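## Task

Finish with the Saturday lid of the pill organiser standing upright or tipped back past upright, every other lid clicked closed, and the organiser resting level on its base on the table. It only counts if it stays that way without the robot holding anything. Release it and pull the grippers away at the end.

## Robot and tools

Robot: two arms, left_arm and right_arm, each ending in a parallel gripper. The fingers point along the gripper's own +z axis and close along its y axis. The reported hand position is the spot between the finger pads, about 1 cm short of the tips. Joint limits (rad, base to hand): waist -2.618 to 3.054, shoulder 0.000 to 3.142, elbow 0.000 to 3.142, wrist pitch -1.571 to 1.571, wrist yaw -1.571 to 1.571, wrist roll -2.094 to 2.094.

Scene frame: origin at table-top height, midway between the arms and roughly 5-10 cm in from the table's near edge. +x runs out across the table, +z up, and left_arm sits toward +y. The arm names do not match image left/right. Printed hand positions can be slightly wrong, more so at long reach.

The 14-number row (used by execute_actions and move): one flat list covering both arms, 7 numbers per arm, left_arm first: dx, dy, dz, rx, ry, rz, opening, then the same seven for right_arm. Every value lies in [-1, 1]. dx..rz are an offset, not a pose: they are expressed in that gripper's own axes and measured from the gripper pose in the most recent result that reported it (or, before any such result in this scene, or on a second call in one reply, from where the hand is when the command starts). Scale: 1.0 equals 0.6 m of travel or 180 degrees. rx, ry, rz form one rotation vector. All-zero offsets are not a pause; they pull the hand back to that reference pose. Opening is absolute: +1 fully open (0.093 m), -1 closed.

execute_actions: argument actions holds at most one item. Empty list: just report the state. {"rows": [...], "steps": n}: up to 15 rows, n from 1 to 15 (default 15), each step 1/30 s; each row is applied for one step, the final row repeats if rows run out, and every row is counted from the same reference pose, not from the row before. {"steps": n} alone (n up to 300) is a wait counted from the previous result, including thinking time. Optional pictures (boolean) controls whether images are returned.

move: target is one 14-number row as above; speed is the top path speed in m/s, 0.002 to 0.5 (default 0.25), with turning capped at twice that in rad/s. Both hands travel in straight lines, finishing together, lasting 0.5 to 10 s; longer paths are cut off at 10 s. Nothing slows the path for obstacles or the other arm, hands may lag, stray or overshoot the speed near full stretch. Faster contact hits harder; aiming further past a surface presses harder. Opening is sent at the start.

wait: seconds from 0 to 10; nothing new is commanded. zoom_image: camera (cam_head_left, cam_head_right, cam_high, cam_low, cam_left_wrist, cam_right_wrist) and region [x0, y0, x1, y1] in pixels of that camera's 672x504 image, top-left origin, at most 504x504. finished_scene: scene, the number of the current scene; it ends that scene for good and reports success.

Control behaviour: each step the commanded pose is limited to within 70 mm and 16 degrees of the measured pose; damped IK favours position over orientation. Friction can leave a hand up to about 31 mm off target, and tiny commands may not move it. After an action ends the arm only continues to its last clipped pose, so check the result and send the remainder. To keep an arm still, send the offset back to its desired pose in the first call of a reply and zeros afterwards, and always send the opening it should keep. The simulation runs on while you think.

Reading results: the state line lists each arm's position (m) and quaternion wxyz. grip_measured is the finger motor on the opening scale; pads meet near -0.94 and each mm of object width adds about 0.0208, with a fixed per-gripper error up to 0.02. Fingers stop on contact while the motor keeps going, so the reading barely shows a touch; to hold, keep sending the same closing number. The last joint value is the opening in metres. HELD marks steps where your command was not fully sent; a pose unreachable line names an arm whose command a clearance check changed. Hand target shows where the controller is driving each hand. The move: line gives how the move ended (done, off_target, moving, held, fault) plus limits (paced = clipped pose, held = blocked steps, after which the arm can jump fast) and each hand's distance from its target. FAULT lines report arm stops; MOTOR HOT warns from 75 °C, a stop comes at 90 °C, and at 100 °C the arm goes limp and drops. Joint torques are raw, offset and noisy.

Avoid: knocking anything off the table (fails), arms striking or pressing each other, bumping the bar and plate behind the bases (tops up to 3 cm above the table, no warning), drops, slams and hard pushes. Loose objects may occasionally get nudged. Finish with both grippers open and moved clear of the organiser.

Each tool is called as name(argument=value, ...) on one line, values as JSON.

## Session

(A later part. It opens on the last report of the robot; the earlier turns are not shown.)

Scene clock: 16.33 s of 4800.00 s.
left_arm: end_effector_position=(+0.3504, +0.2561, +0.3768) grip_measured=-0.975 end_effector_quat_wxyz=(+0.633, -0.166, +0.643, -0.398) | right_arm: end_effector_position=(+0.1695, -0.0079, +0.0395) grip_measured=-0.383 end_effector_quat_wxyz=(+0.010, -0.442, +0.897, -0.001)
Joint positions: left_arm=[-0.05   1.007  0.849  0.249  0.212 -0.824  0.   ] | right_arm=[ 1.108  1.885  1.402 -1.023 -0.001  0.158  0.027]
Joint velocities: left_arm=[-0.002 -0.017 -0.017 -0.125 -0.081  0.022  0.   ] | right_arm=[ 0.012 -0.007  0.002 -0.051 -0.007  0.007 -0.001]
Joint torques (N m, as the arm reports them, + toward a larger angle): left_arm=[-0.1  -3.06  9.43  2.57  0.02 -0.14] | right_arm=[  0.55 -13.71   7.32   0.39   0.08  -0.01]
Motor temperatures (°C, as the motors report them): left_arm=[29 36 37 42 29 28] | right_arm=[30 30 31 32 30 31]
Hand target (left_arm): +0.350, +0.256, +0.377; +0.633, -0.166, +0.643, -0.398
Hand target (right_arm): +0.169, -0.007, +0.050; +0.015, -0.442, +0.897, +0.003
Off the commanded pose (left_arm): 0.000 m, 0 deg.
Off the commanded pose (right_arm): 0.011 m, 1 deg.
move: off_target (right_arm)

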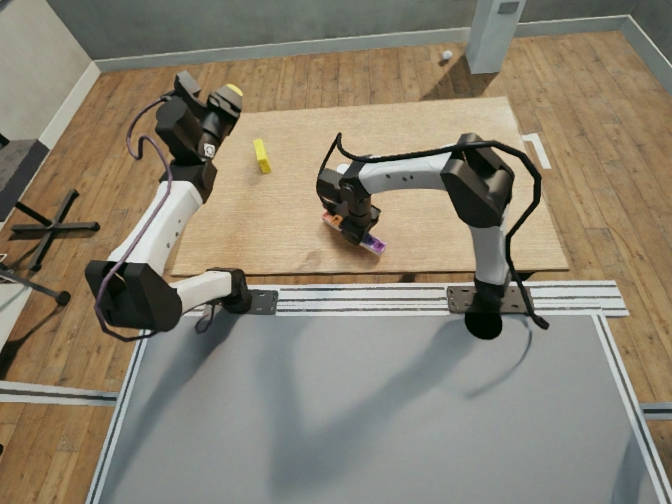

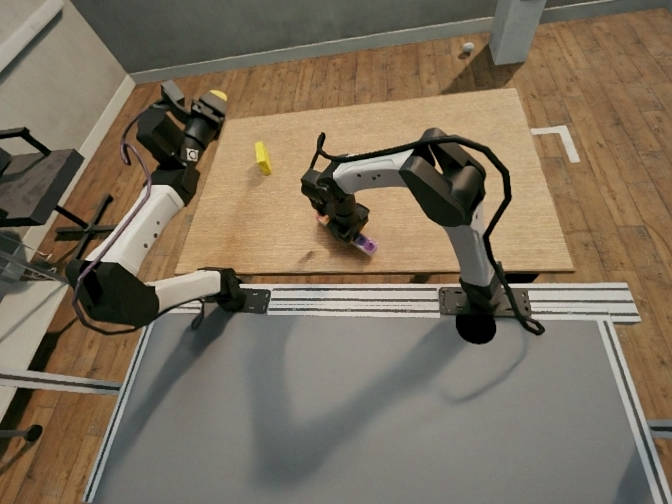

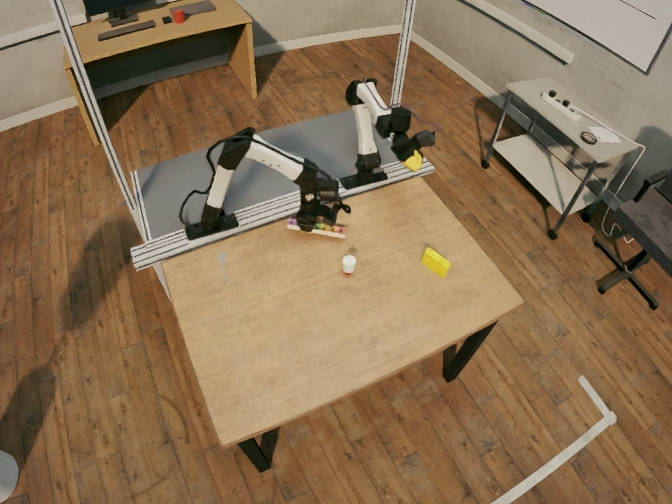

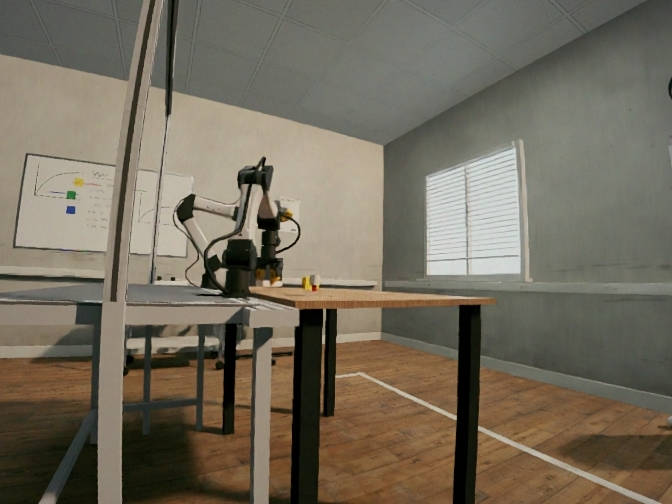

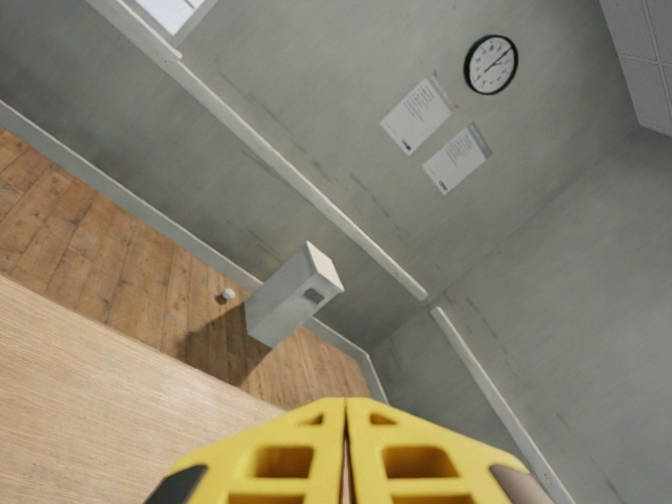

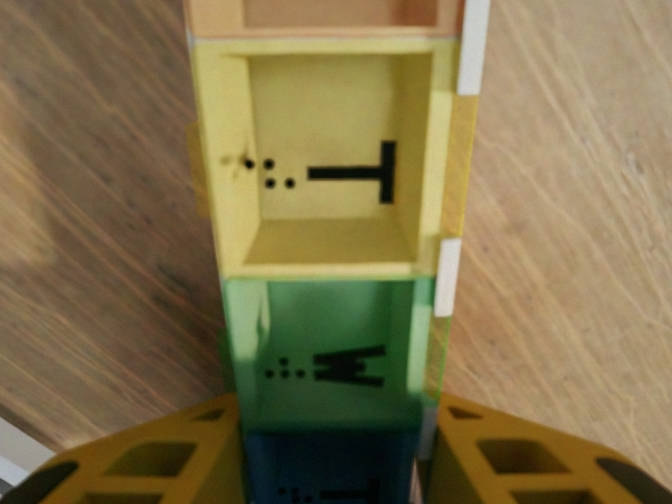

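move(target=[0,0,0,0,0,0,-1,0.164,-0.169,-0.015,0,0,0.069,-0.5], speed=0.15)

move(target=[0.717,-0.089,-0.172,0.192,0.207,0.281,-1,-0.118,-0.132,-0.01,0,0,0.085,-0.5], speed=0.22)

Scene clock: 19.80 s of 4800.00 s.
left_arm: end_effector_position=(+0.3504, +0.2561, +0.3768) grip_measured=-0.975 end_effector_quat_wxyz=(+0.633, -0.166, +0.643, -0.398) | right_arm: end_effector_position=(+0.1936, -0.1424, +0.0453) grip_measured=-0.383 end_effector_quat_wxyz=(+0.009, -0.340, +0.940, -0.002)
Joint positions: left_arm=[-0.05   1.007  0.849  0.249  0.212 -0.824  0.   ] | right_arm=[ 0.774  1.548  1.011 -0.976 -0.017  0.047  0.027]
Joint velocities: left_arm=[ 0.007 -0.002  0.002  0.007  0.037  0.051  0.   ] | right_arm=[ 0.007 -0.002  0.012 -0.051 -0.037 -0.037  0.001]
Joint torques (N m, as the arm reports them, + toward a larger angle): left_arm=[ 0.24 -3.17  9.46  2.6  -0.02 -0.13] | right_arm=[-0.16 -9.87  4.77  0.62  0.05 -0.11]
Motor temperatures (°C, as the motors report them): left_arm=[29 36 38 42 29 28] | right_arm=[30 31 31 32 30 31]
Hand target (left_arm): +0.350, +0.256, +0.377; +0.633, -0.166, +0.643, -0.398
Hand target (right_arm): +0.191, -0.146, +0.046; +0.010, -0.342, +0.940, +0.001
Off the commanded pose (left_arm): 0.000 m, 0 deg.
Off the commanded pose (right_arm): 0.007 m, 0 deg.
move: done

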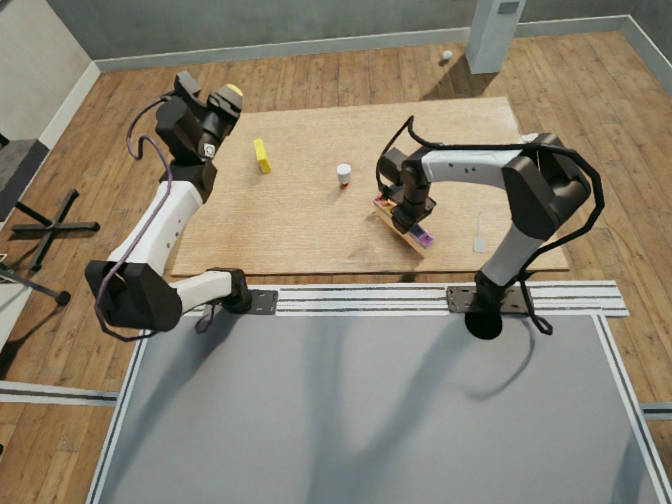

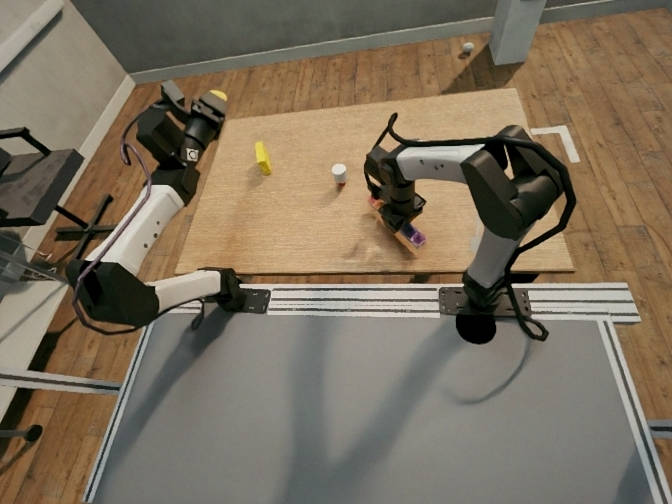

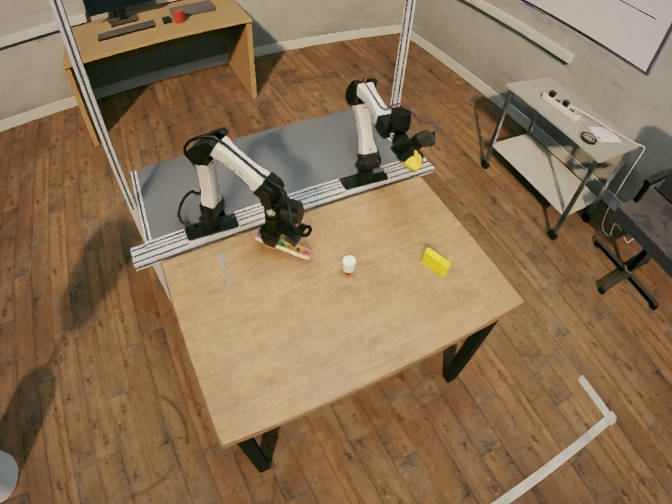

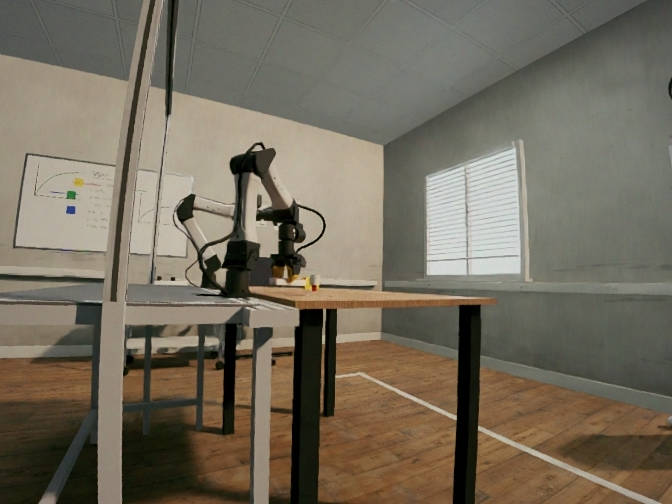

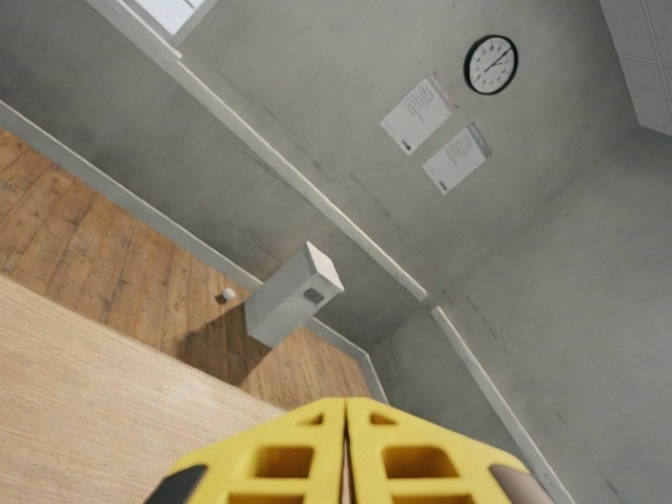

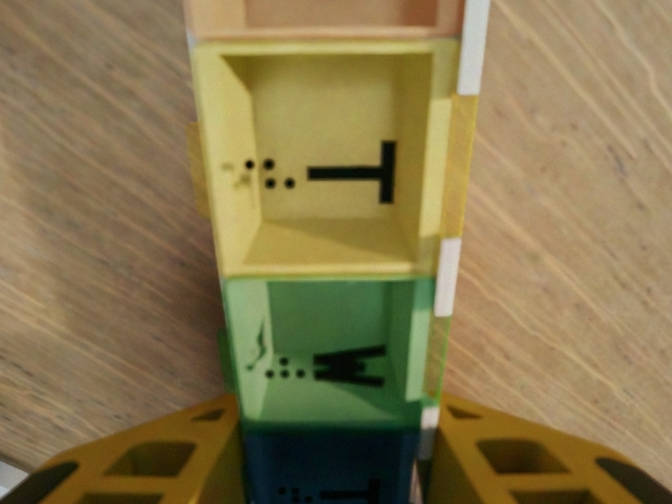

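Scene clock: 23.17 s of 4800.00 s.
left_arm: end_effector_position=(+0.1775, -0.0561, +0.1130) grip_measured=-0.975 end_effector_quat_wxyz=(+0.524, +0.427, +0.672, -0.303) | right_arm: end_effector_position=(+0.2967, -0.1524, +0.0578) grip_measured=-0.383 end_effector_quat_wxyz=(+0.021, -0.222, +0.975, +0.001)
Joint positions: left_arm=[-1.089  1.591  0.484  0.808 -0.04   0.015  0.   ] | right_arm=[ 0.544  1.806  1.35  -1.04  -0.027  0.063  0.027]
Joint velocities: left_arm=[ 0.007 -0.002 -0.007  0.022 -0.051  0.066  0.   ] | right_arm=[-0.002 -0.022  0.002 -0.022  0.007  0.051  0.001]
Joint torques (N m, as the arm reports them, + toward a larger angle): left_arm=[-0.64 -5.66  8.65  2.84 -0.15 -0.11] | right_arm=[-0.3  -8.96  7.47  0.43  0.02  0.06]
Motor temperatures (°C, as the motors report them): left_arm=[29 36 38 43 29 28] | right_arm=[30 31 32 32 30 31]
Hand target (left_arm): +0.178, -0.062, +0.115; +0.530, +0.427, +0.668, -0.301
Hand target (right_arm): +0.298, -0.155, +0.055; +0.010, -0.212, +0.977, -0.000
Off the commanded pose (left_arm): 0.004 m, 1 deg.
Off the commanded pose (right_arm): 0.007 m, 2 deg.
move: done

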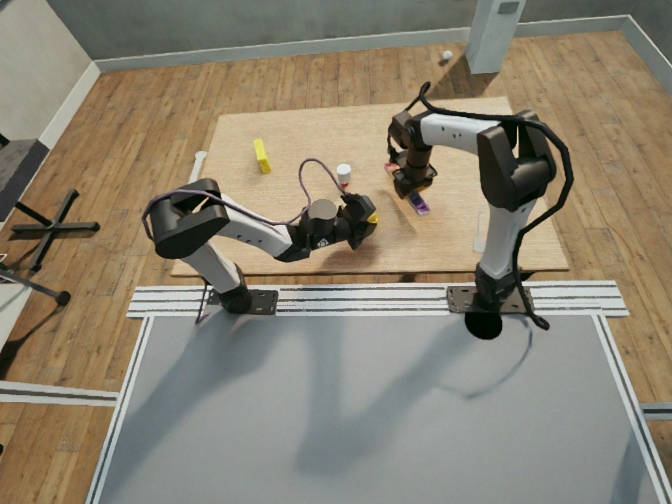

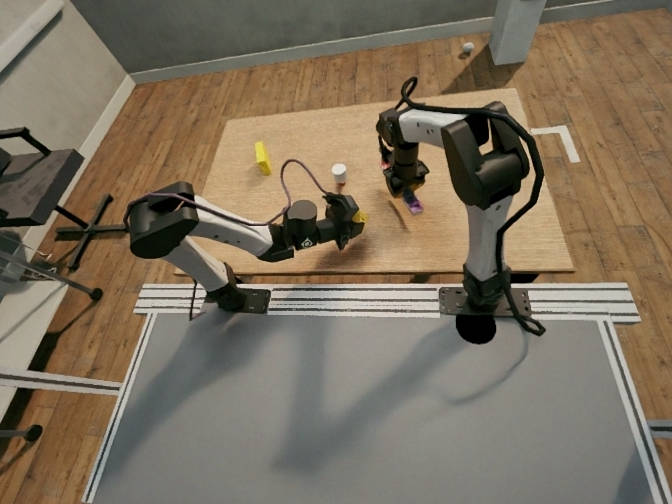

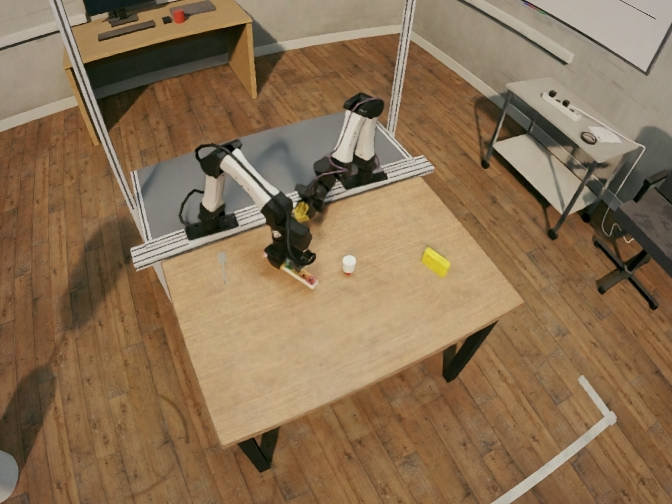

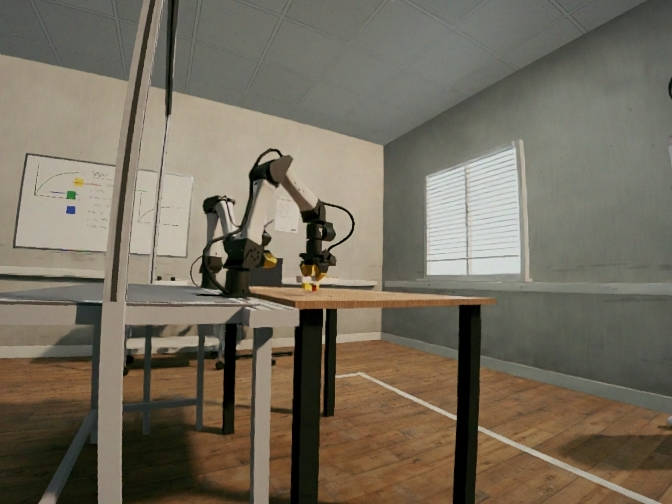

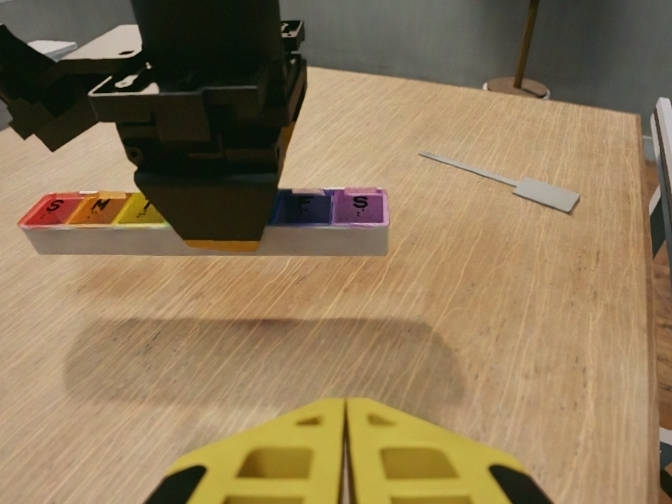

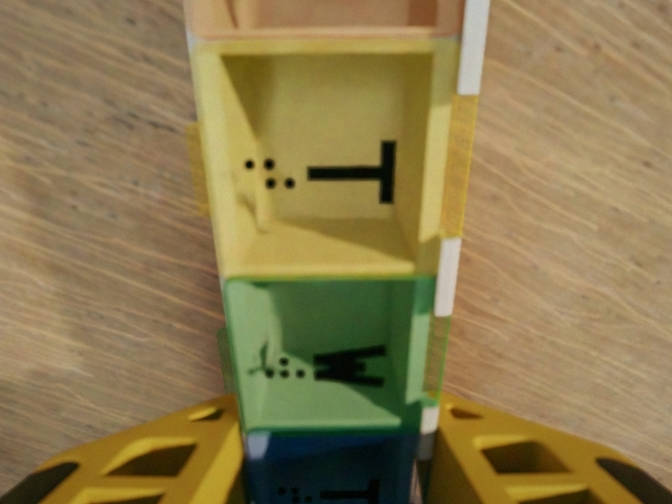

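move(target=[0.09,0,0.128,0,0.005,0,-1,0,0,0.078,0,0.012,0,-0.5], speed=0.07)

Scene clock: 25.67 s of 4800.00 s.
left_arm: end_effector_position=(+0.2008, -0.1047, +0.0388) grip_measured=-0.975 end_effector_quat_wxyz=(+0.514, +0.433, +0.679, -0.297) | right_arm: end_effector_position=(+0.3053, -0.1491, +0.0232) grip_measured=-0.383 end_effector_quat_wxyz=(+0.019, -0.222, +0.975, +0.000)
Joint positions: left_arm=[-1.089  2.051  0.651  1.073 -0.037  0.016  0.   ] | right_arm=[ 0.544  1.883  1.308 -0.927 -0.027  0.063  0.027]
Joint velocities: left_arm=[ 0.012 -0.002  0.007  0.022 -0.007  0.007  0.   ] | right_arm=[-0.017  0.002 -0.007 -0.037  0.037  0.037  0.001]
Joint torques (N m, as the arm reports them, + toward a larger angle): left_arm=[ 0.88 -8.66  7.08  2.71  0.08 -0.13] | right_arm=[ 0.76 -9.66  4.74  0.69  0.07  0.01]
Motor temperatures (°C, as the motors report them): left_arm=[29 36 38 44 29 28] | right_arm=[30 32 32 32 30 31]
Hand target (left_arm): +0.208, -0.108, +0.040; +0.519, +0.429, +0.676, -0.300
Hand target (right_arm): +0.299, -0.152, +0.012; +0.003, -0.222, +0.975, -0.004
Off the commanded pose (left_arm): 0.007 m, 1 deg.
Off the commanded pose (right_arm): 0.014 m, 2 deg.
move: off_target (right_arm)

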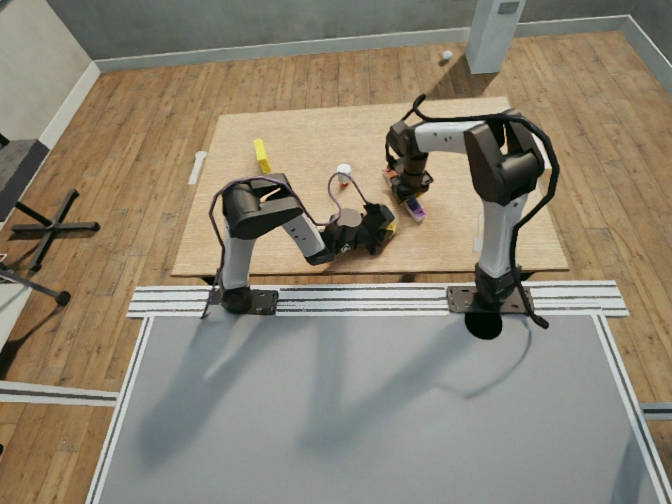

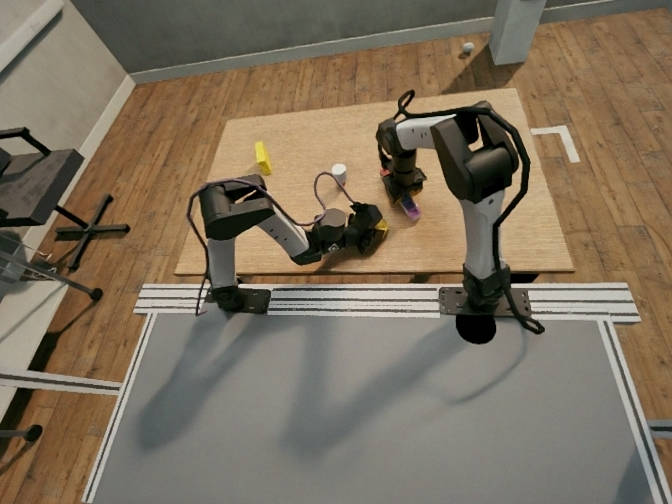

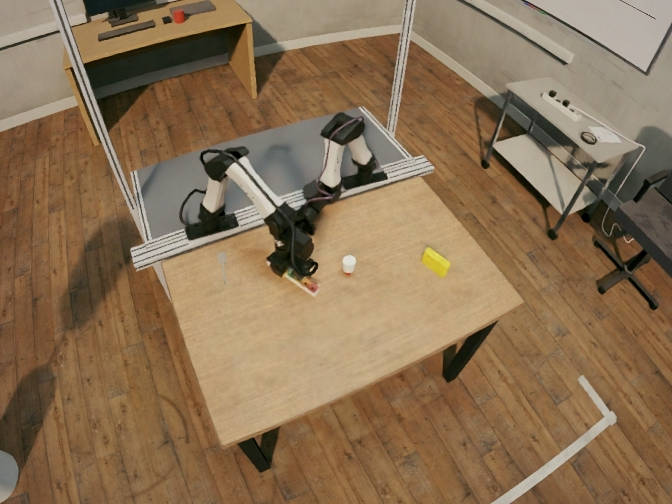

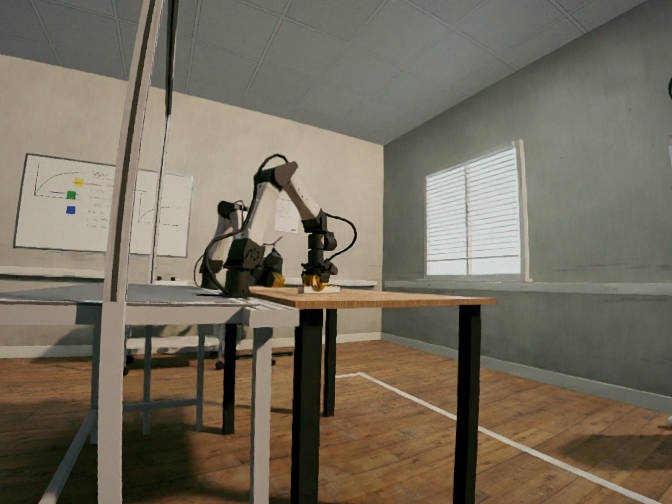

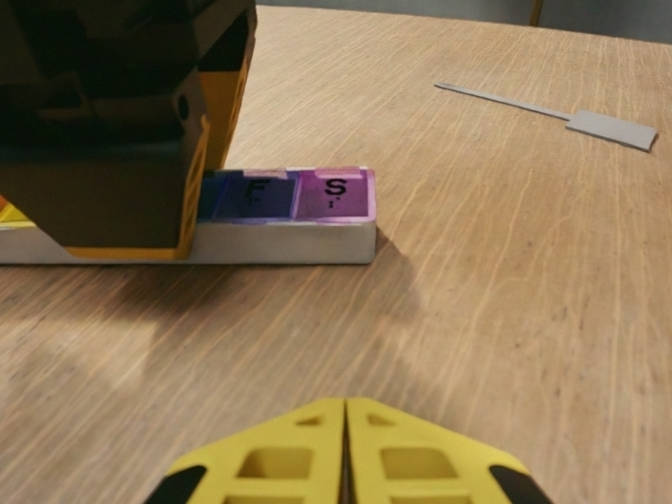

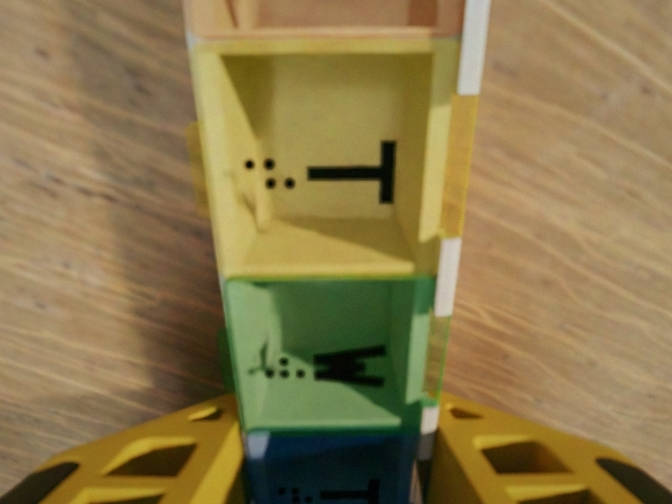

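move(target=[-0.014,0.012,0.08,0,-0.01,0,-1,0.015,0,0.03,0,0.012,0,-0.5], speed=0.06)

Scene clock: 27.33 s of 4800.00 s.
left_arm: end_effector_position=(+0.2240, -0.1438, +0.0439) grip_measured=-0.975 end_effector_quat_wxyz=(+0.534, +0.423, +0.663, -0.311) | right_arm: end_effector_position=(+0.3064, -0.1486, +0.0222) grip_measured=-0.383 end_effector_quat_wxyz=(+0.022, -0.222, +0.975, +0.001)
Joint positions: left_arm=[-1.075  2.173  0.832  1.075 -0.021  0.02   0.   ] | right_arm=[ 0.544  1.883  1.304 -0.916 -0.027  0.063  0.027]
Joint velocities: left_arm=[-0.007 -0.002 -0.002  0.007 -0.051 -0.007  0.   ] | right_arm=[ 0.007  0.002 -0.007  0.037 -0.037  0.037 -0.   ]
Joint torques (N m, as the arm reports them, + toward a larger angle): left_arm=[  0.95 -10.24   7.29   2.41   0.13  -0.13] | right_arm=[ 0.66 -9.1   4.06  0.81  0.13  0.01]
Motor temperatures (°C, as the motors report them): left_arm=[29 36 38 44 29 28] | right_arm=[30 32 32 32 30 31]
Hand target (left_arm): +0.230, -0.143, +0.033; +0.525, +0.428, +0.670, -0.304
Hand target (right_arm): +0.298, -0.153, +0.006; +0.000, -0.222, +0.975, -0.004
Off the commanded pose (left_arm): 0.012 m, 2 deg.
Off the commanded pose (right_arm): 0.020 m, 3 deg.
move: off_target (left_arm, right_arm)

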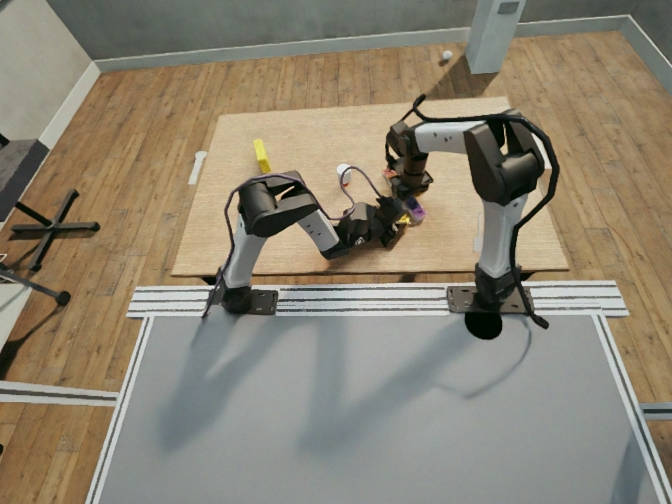

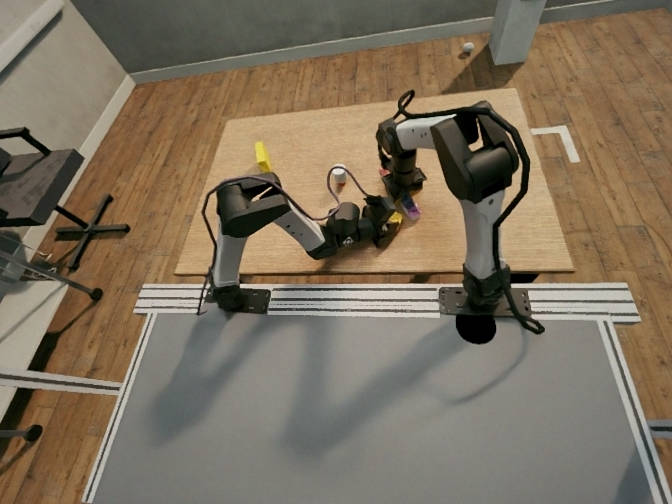

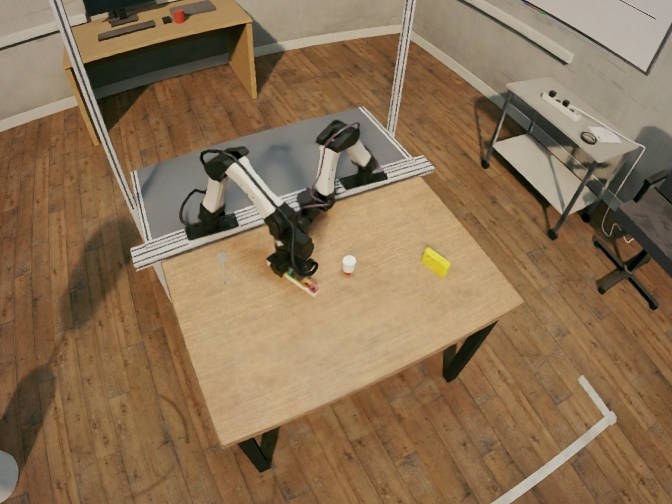

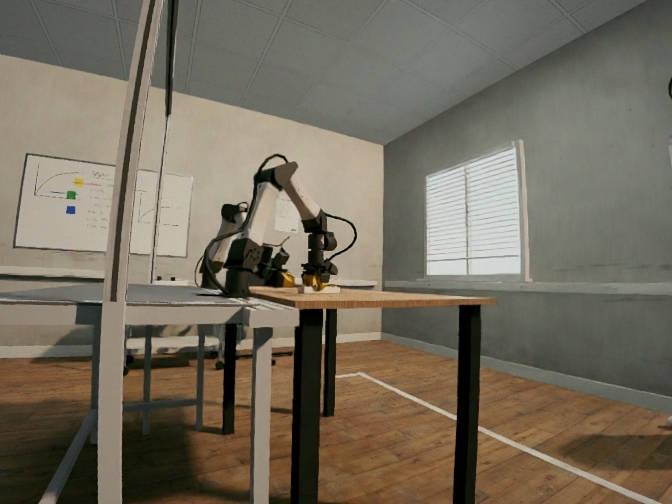

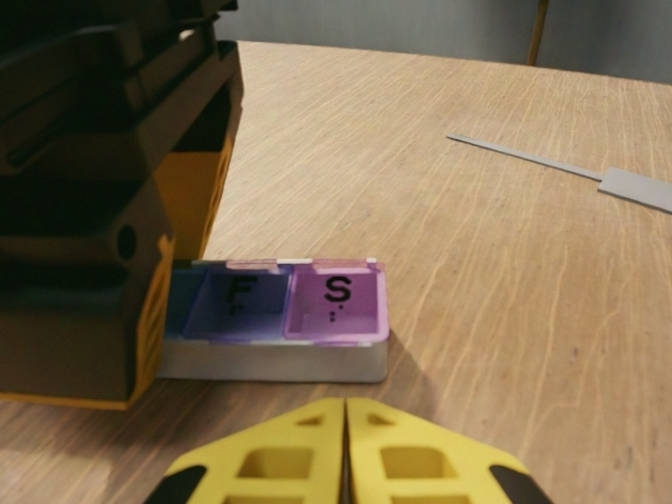

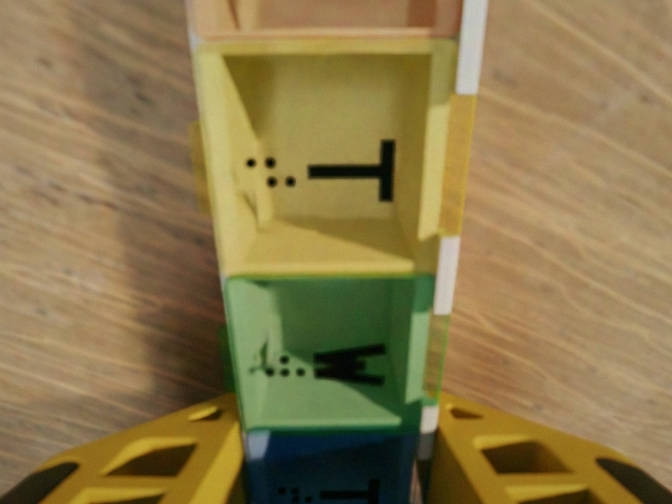

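execute_actions(actions=[{"rows":[[0.018,0.008,0.006,0,0.01,0,-1,0.017,0,0.03,0,0.014,0,-0.5],[0.021,0.008,0.008,0,0.012,0,-1,0.02,0,0.033,0,0.015,0,-0.5],[0.024,0.009,0.01,0,0.014,0,-1,0.023,0,0.036,0,0.017,0,-0.5],[0.027,0.009,0.012,0,0.016,0,-1,0.026,0,0.039,0,0.019,0,-0.5],[0.03,0.01,0.014,0,0.018,0,-1,0.029,0,0.042,0,0.021,0,-0.5],[0.033,0.011,0.016,0,0.02,0,-1,0.032,0,0.045,0,0.023,0,-0.5],[0.036,0.012,0.018,0,0.022,0,-1,0.035,0,0.048,0,0.025,0,-0.5],[0.038,0.012,0.021,0,0.023,0,-1,0.035,0,0.048,0,0.025,0,-0.5],[0.04,0.012,0.024,0,0.024,0,-1,0.035,0,0.048,0,0.025,0,-0.5]]}])

Scene clock: 28.70 s of 4800.00 s.
left_arm: end_effector_position=(+0.2293, -0.1474, +0.0286) grip_measured=-0.975 end_effector_quat_wxyz=(+0.519, +0.430, +0.674, -0.303) | right_arm: end_effector_position=(+0.3057, -0.1489, +0.0209) grip_measured=-0.383 end_effector_quat_wxyz=(+0.021, -0.222, +0.975, +0.001)
Joint positions: left_arm=[-1.067  2.21   0.87   1.032 -0.013  0.02   0.   ] | right_arm=[ 0.544  1.883  1.299 -0.911 -0.028  0.063  0.027]
Joint velocities: left_arm=[ 0.007 -0.007  0.037  0.051  0.007 -0.037  0.   ] | right_arm=[-0.002 -0.017  0.002  0.007 -0.007 -0.037 -0.001]
Joint torques (N m, as the arm reports them, + toward a larger angle): left_arm=[  0.65 -10.57   7.26   2.35   0.03  -0.15] | right_arm=[ 0.76 -7.99  2.22  0.86  0.02 -0.04]
Motor temperatures (°C, as the motors report them): left_arm=[29 37 38 44 29 28] | right_arm=[30 32 32 32 30 31]
Hand target (left_arm): +0.235, -0.147, +0.018; +0.508, +0.434, +0.683, -0.296
Hand target (right_arm): +0.288, -0.158, -0.005; -0.017, -0.222, +0.975, -0.008
Off the commanded pose (left_arm): 0.013 m, 2 deg.
Off the commanded pose (right_arm): 0.034 m, 4 deg.
Steps of this call (steps 1 to 26: nothing new was sent; steps 27 to 41: all 15 steps of this action). Readings (end_effector_position):
27: left_arm (+0.2238, -0.1439, +0.0439) | right_arm (+0.3064, -0.1486, +0.0222)
28: left_arm (+0.2237, -0.1439, +0.0438) | right_arm (+0.3062, -0.1487, +0.0219)
30: left_arm (+0.2235, -0.1439, +0.0432) | right_arm (+0.3060, -0.1487, +0.0215)
34: left_arm (+0.2256, -0.1458, +0.0381) | right_arm (+0.3057, -0.1489, +0.0209)
41: the state above

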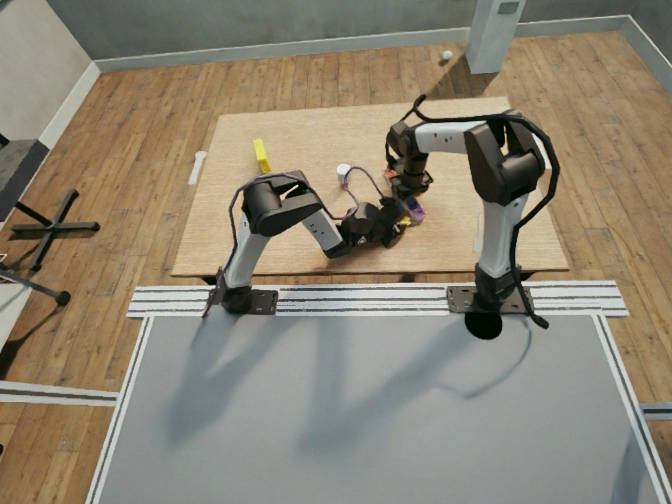

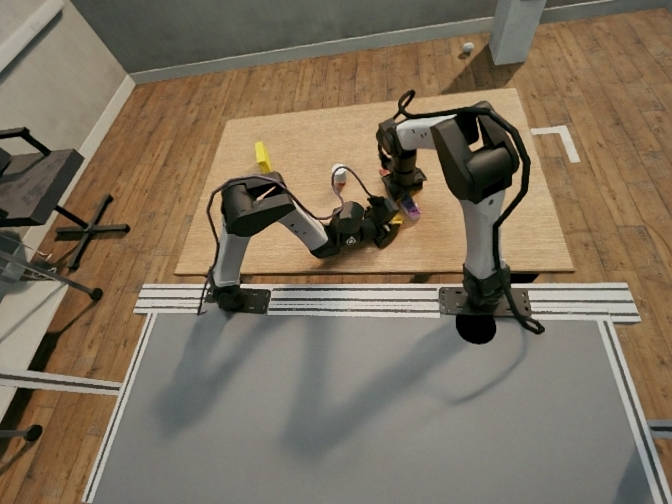

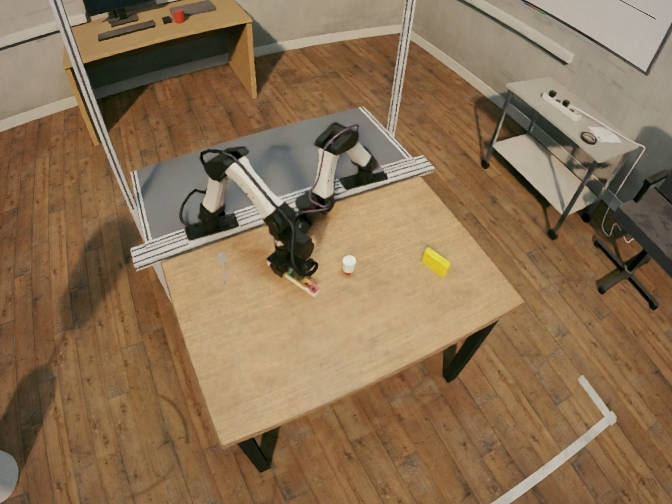

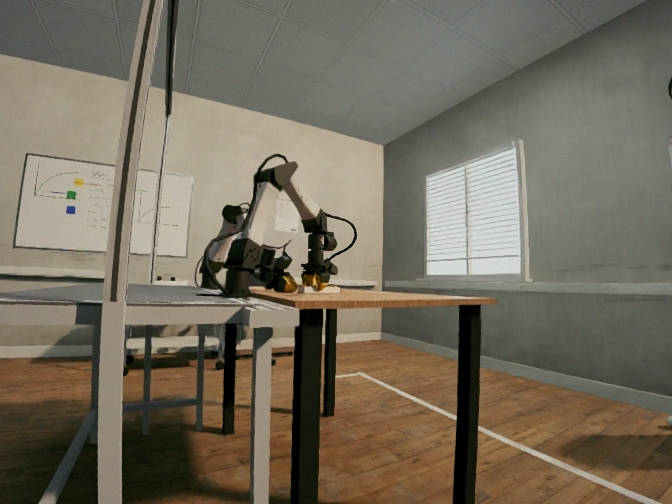

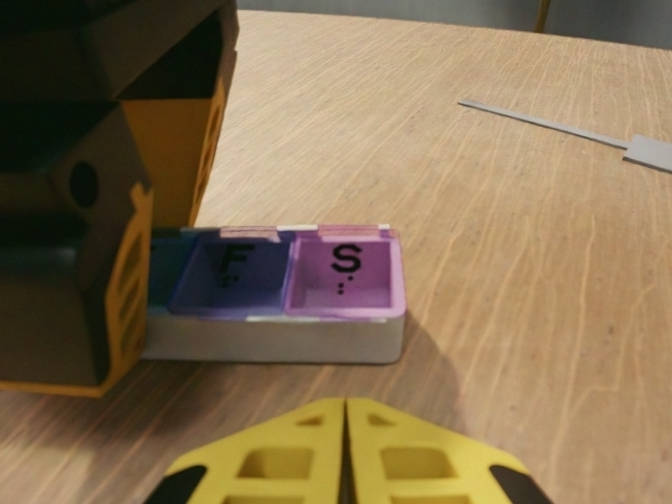

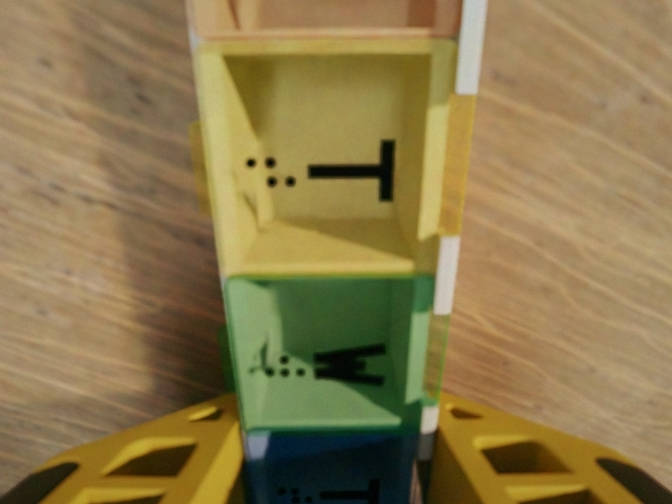

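execute_actions(actions=[{"rows":[[0.017,0.005,0.01,0,0.01,0,-1,0.035,0,0.048,0,0.025,0,-0.5],[0.017,0.005,0.013,0,0.01,0,-1,0.035,0,0.048,0,0.025,0,-0.5],[0.016,0.005,0.016,0,0.01,0,-1,0.035,0,0.048,0,0.025,0,-0.5],[0.016,0.005,0.019,0,0.01,0,-1,0.035,0,0.048,0,0.025,0,-0.5],[0.015,0.005,0.022,0,0.01,0,-1,0.035,0,0.048,0,0.025,0,-0.5],[0.014,0.005,0.025,0,0.01,0,-1,0.035,0,0.048,0,0.025,0,-0.5],[0.013,0.005,0.028,0,0.01,0,-1,0.035,0,0.048,0,0.025,0,-0.5],[0.013,0.005,0.03,0,0.01,0,-1,0.035,0,0.048,0,0.025,0,-0.5]]}])

Scene clock: 29.93 s of 4800.00 s.
left_arm: end_effector_position=(+0.2349, -0.1594, +0.0297) grip_measured=-0.975 end_effector_quat_wxyz=(+0.521, +0.429, +0.672, -0.304) | right_arm: end_effector_position=(+0.3057, -0.1489, +0.0209) grip_measured=-0.383 end_effector_quat_wxyz=(+0.021, -0.222, +0.975, +0.001)
Joint positions: left_arm=[-1.067  2.237  0.929  1.006 -0.012  0.02   0.   ] | right_arm=[ 0.544  1.883  1.299 -0.911 -0.028  0.063  0.027]
Joint velocities: left_arm=[ 0.007 -0.012  0.002 -0.022 -0.022 -0.007  0.   ] | right_arm=[-0.002 -0.032  0.007  0.007 -0.007 -0.037  0.001]
Joint torques (N m, as the arm reports them, + toward a larger angle): left_arm=[  0.36 -10.78   7.24   2.34   0.11  -0.15] | right_arm=[ 0.76 -7.84  1.83  0.91  0.04 -0.03]
Motor temperatures (°C, as the motors report them): left_arm=[29 37 38 44 29 28] | right_arm=[30 32 32 32 30 31]
Hand target (left_arm): +0.239, -0.159, +0.017; +0.509, +0.434, +0.682, -0.296
Hand target (right_arm): +0.287, -0.158, -0.006; -0.017, -0.222, +0.975, -0.008
Off the commanded pose (left_arm): 0.014 m, 2 deg.
Off the commanded pose (right_arm): 0.036 m, 4 deg.
Steps of this call (steps 1 to 22: nothing new was sent; steps 23 to 37: all 15 steps of this action). Readings (end_effector_position):
23: left_arm (+0.2292, -0.1478, +0.0285) | right_arm (+0.3057, -0.1489, +0.0209)
24: left_arm (+0.2292, -0.1478, +0.0285) | right_arm (+0.3057, -0.1489, +0.0209)
26: left_arm (+0.2301, -0.1496, +0.0287) | right_arm (+0.3057, -0.1489, +0.0209)
30: left_arm (+0.2335, -0.1566, +0.0295) | right_arm (+0.3057, -0.1489, +0.0209)
37: the state above

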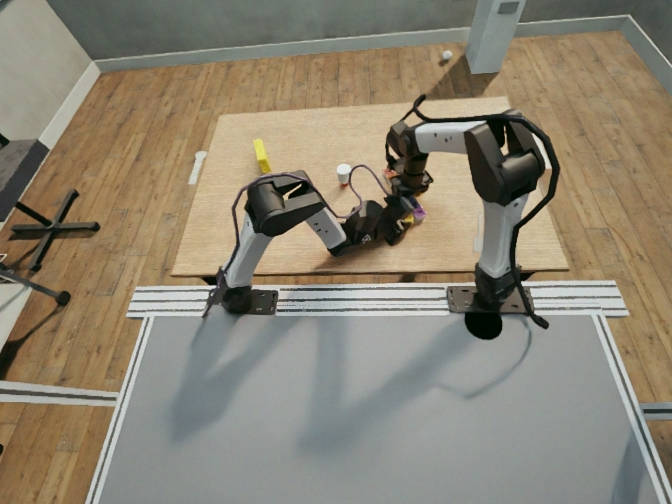

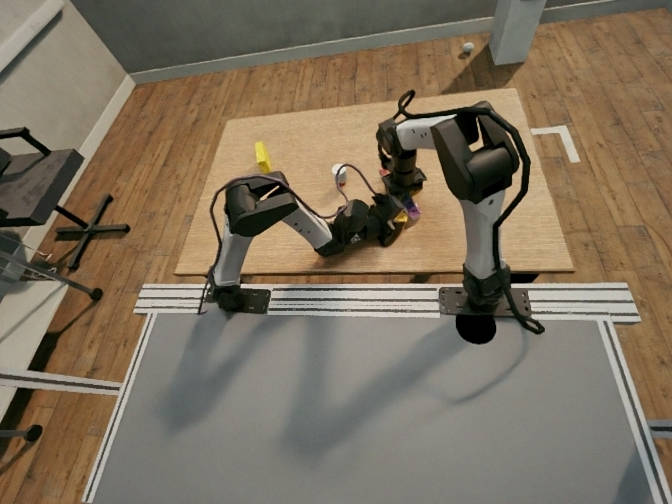

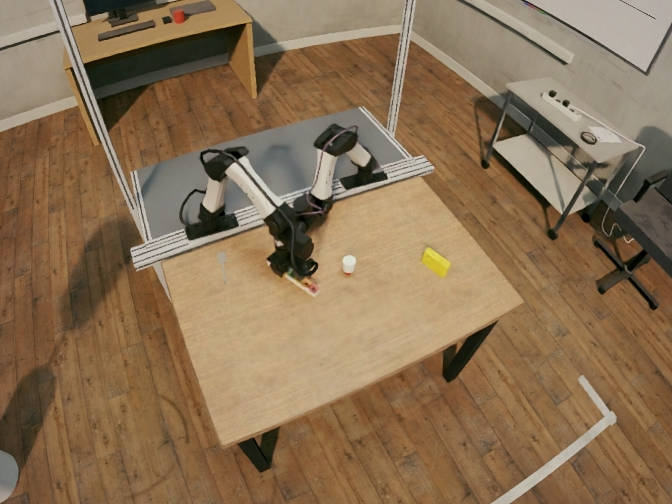

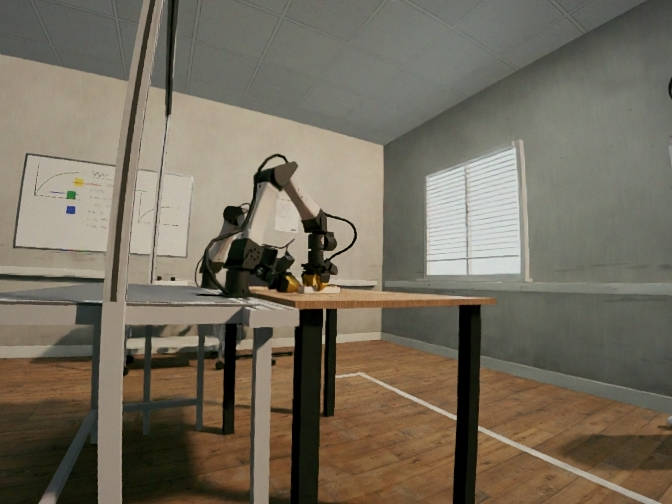

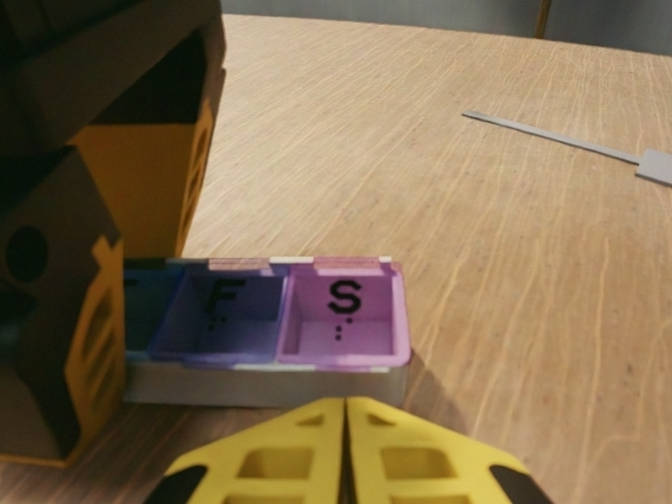

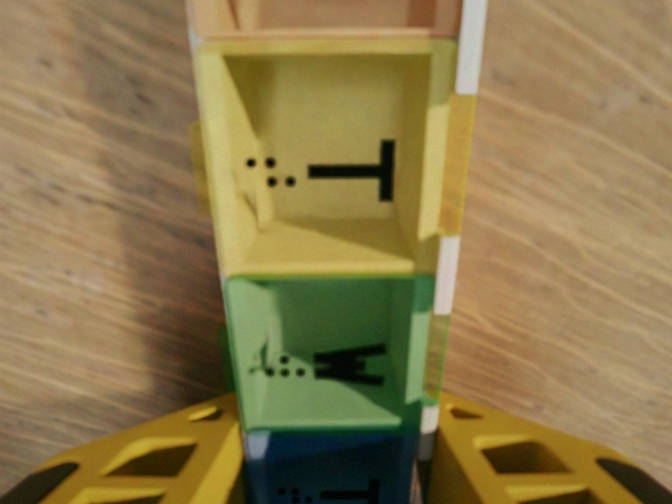

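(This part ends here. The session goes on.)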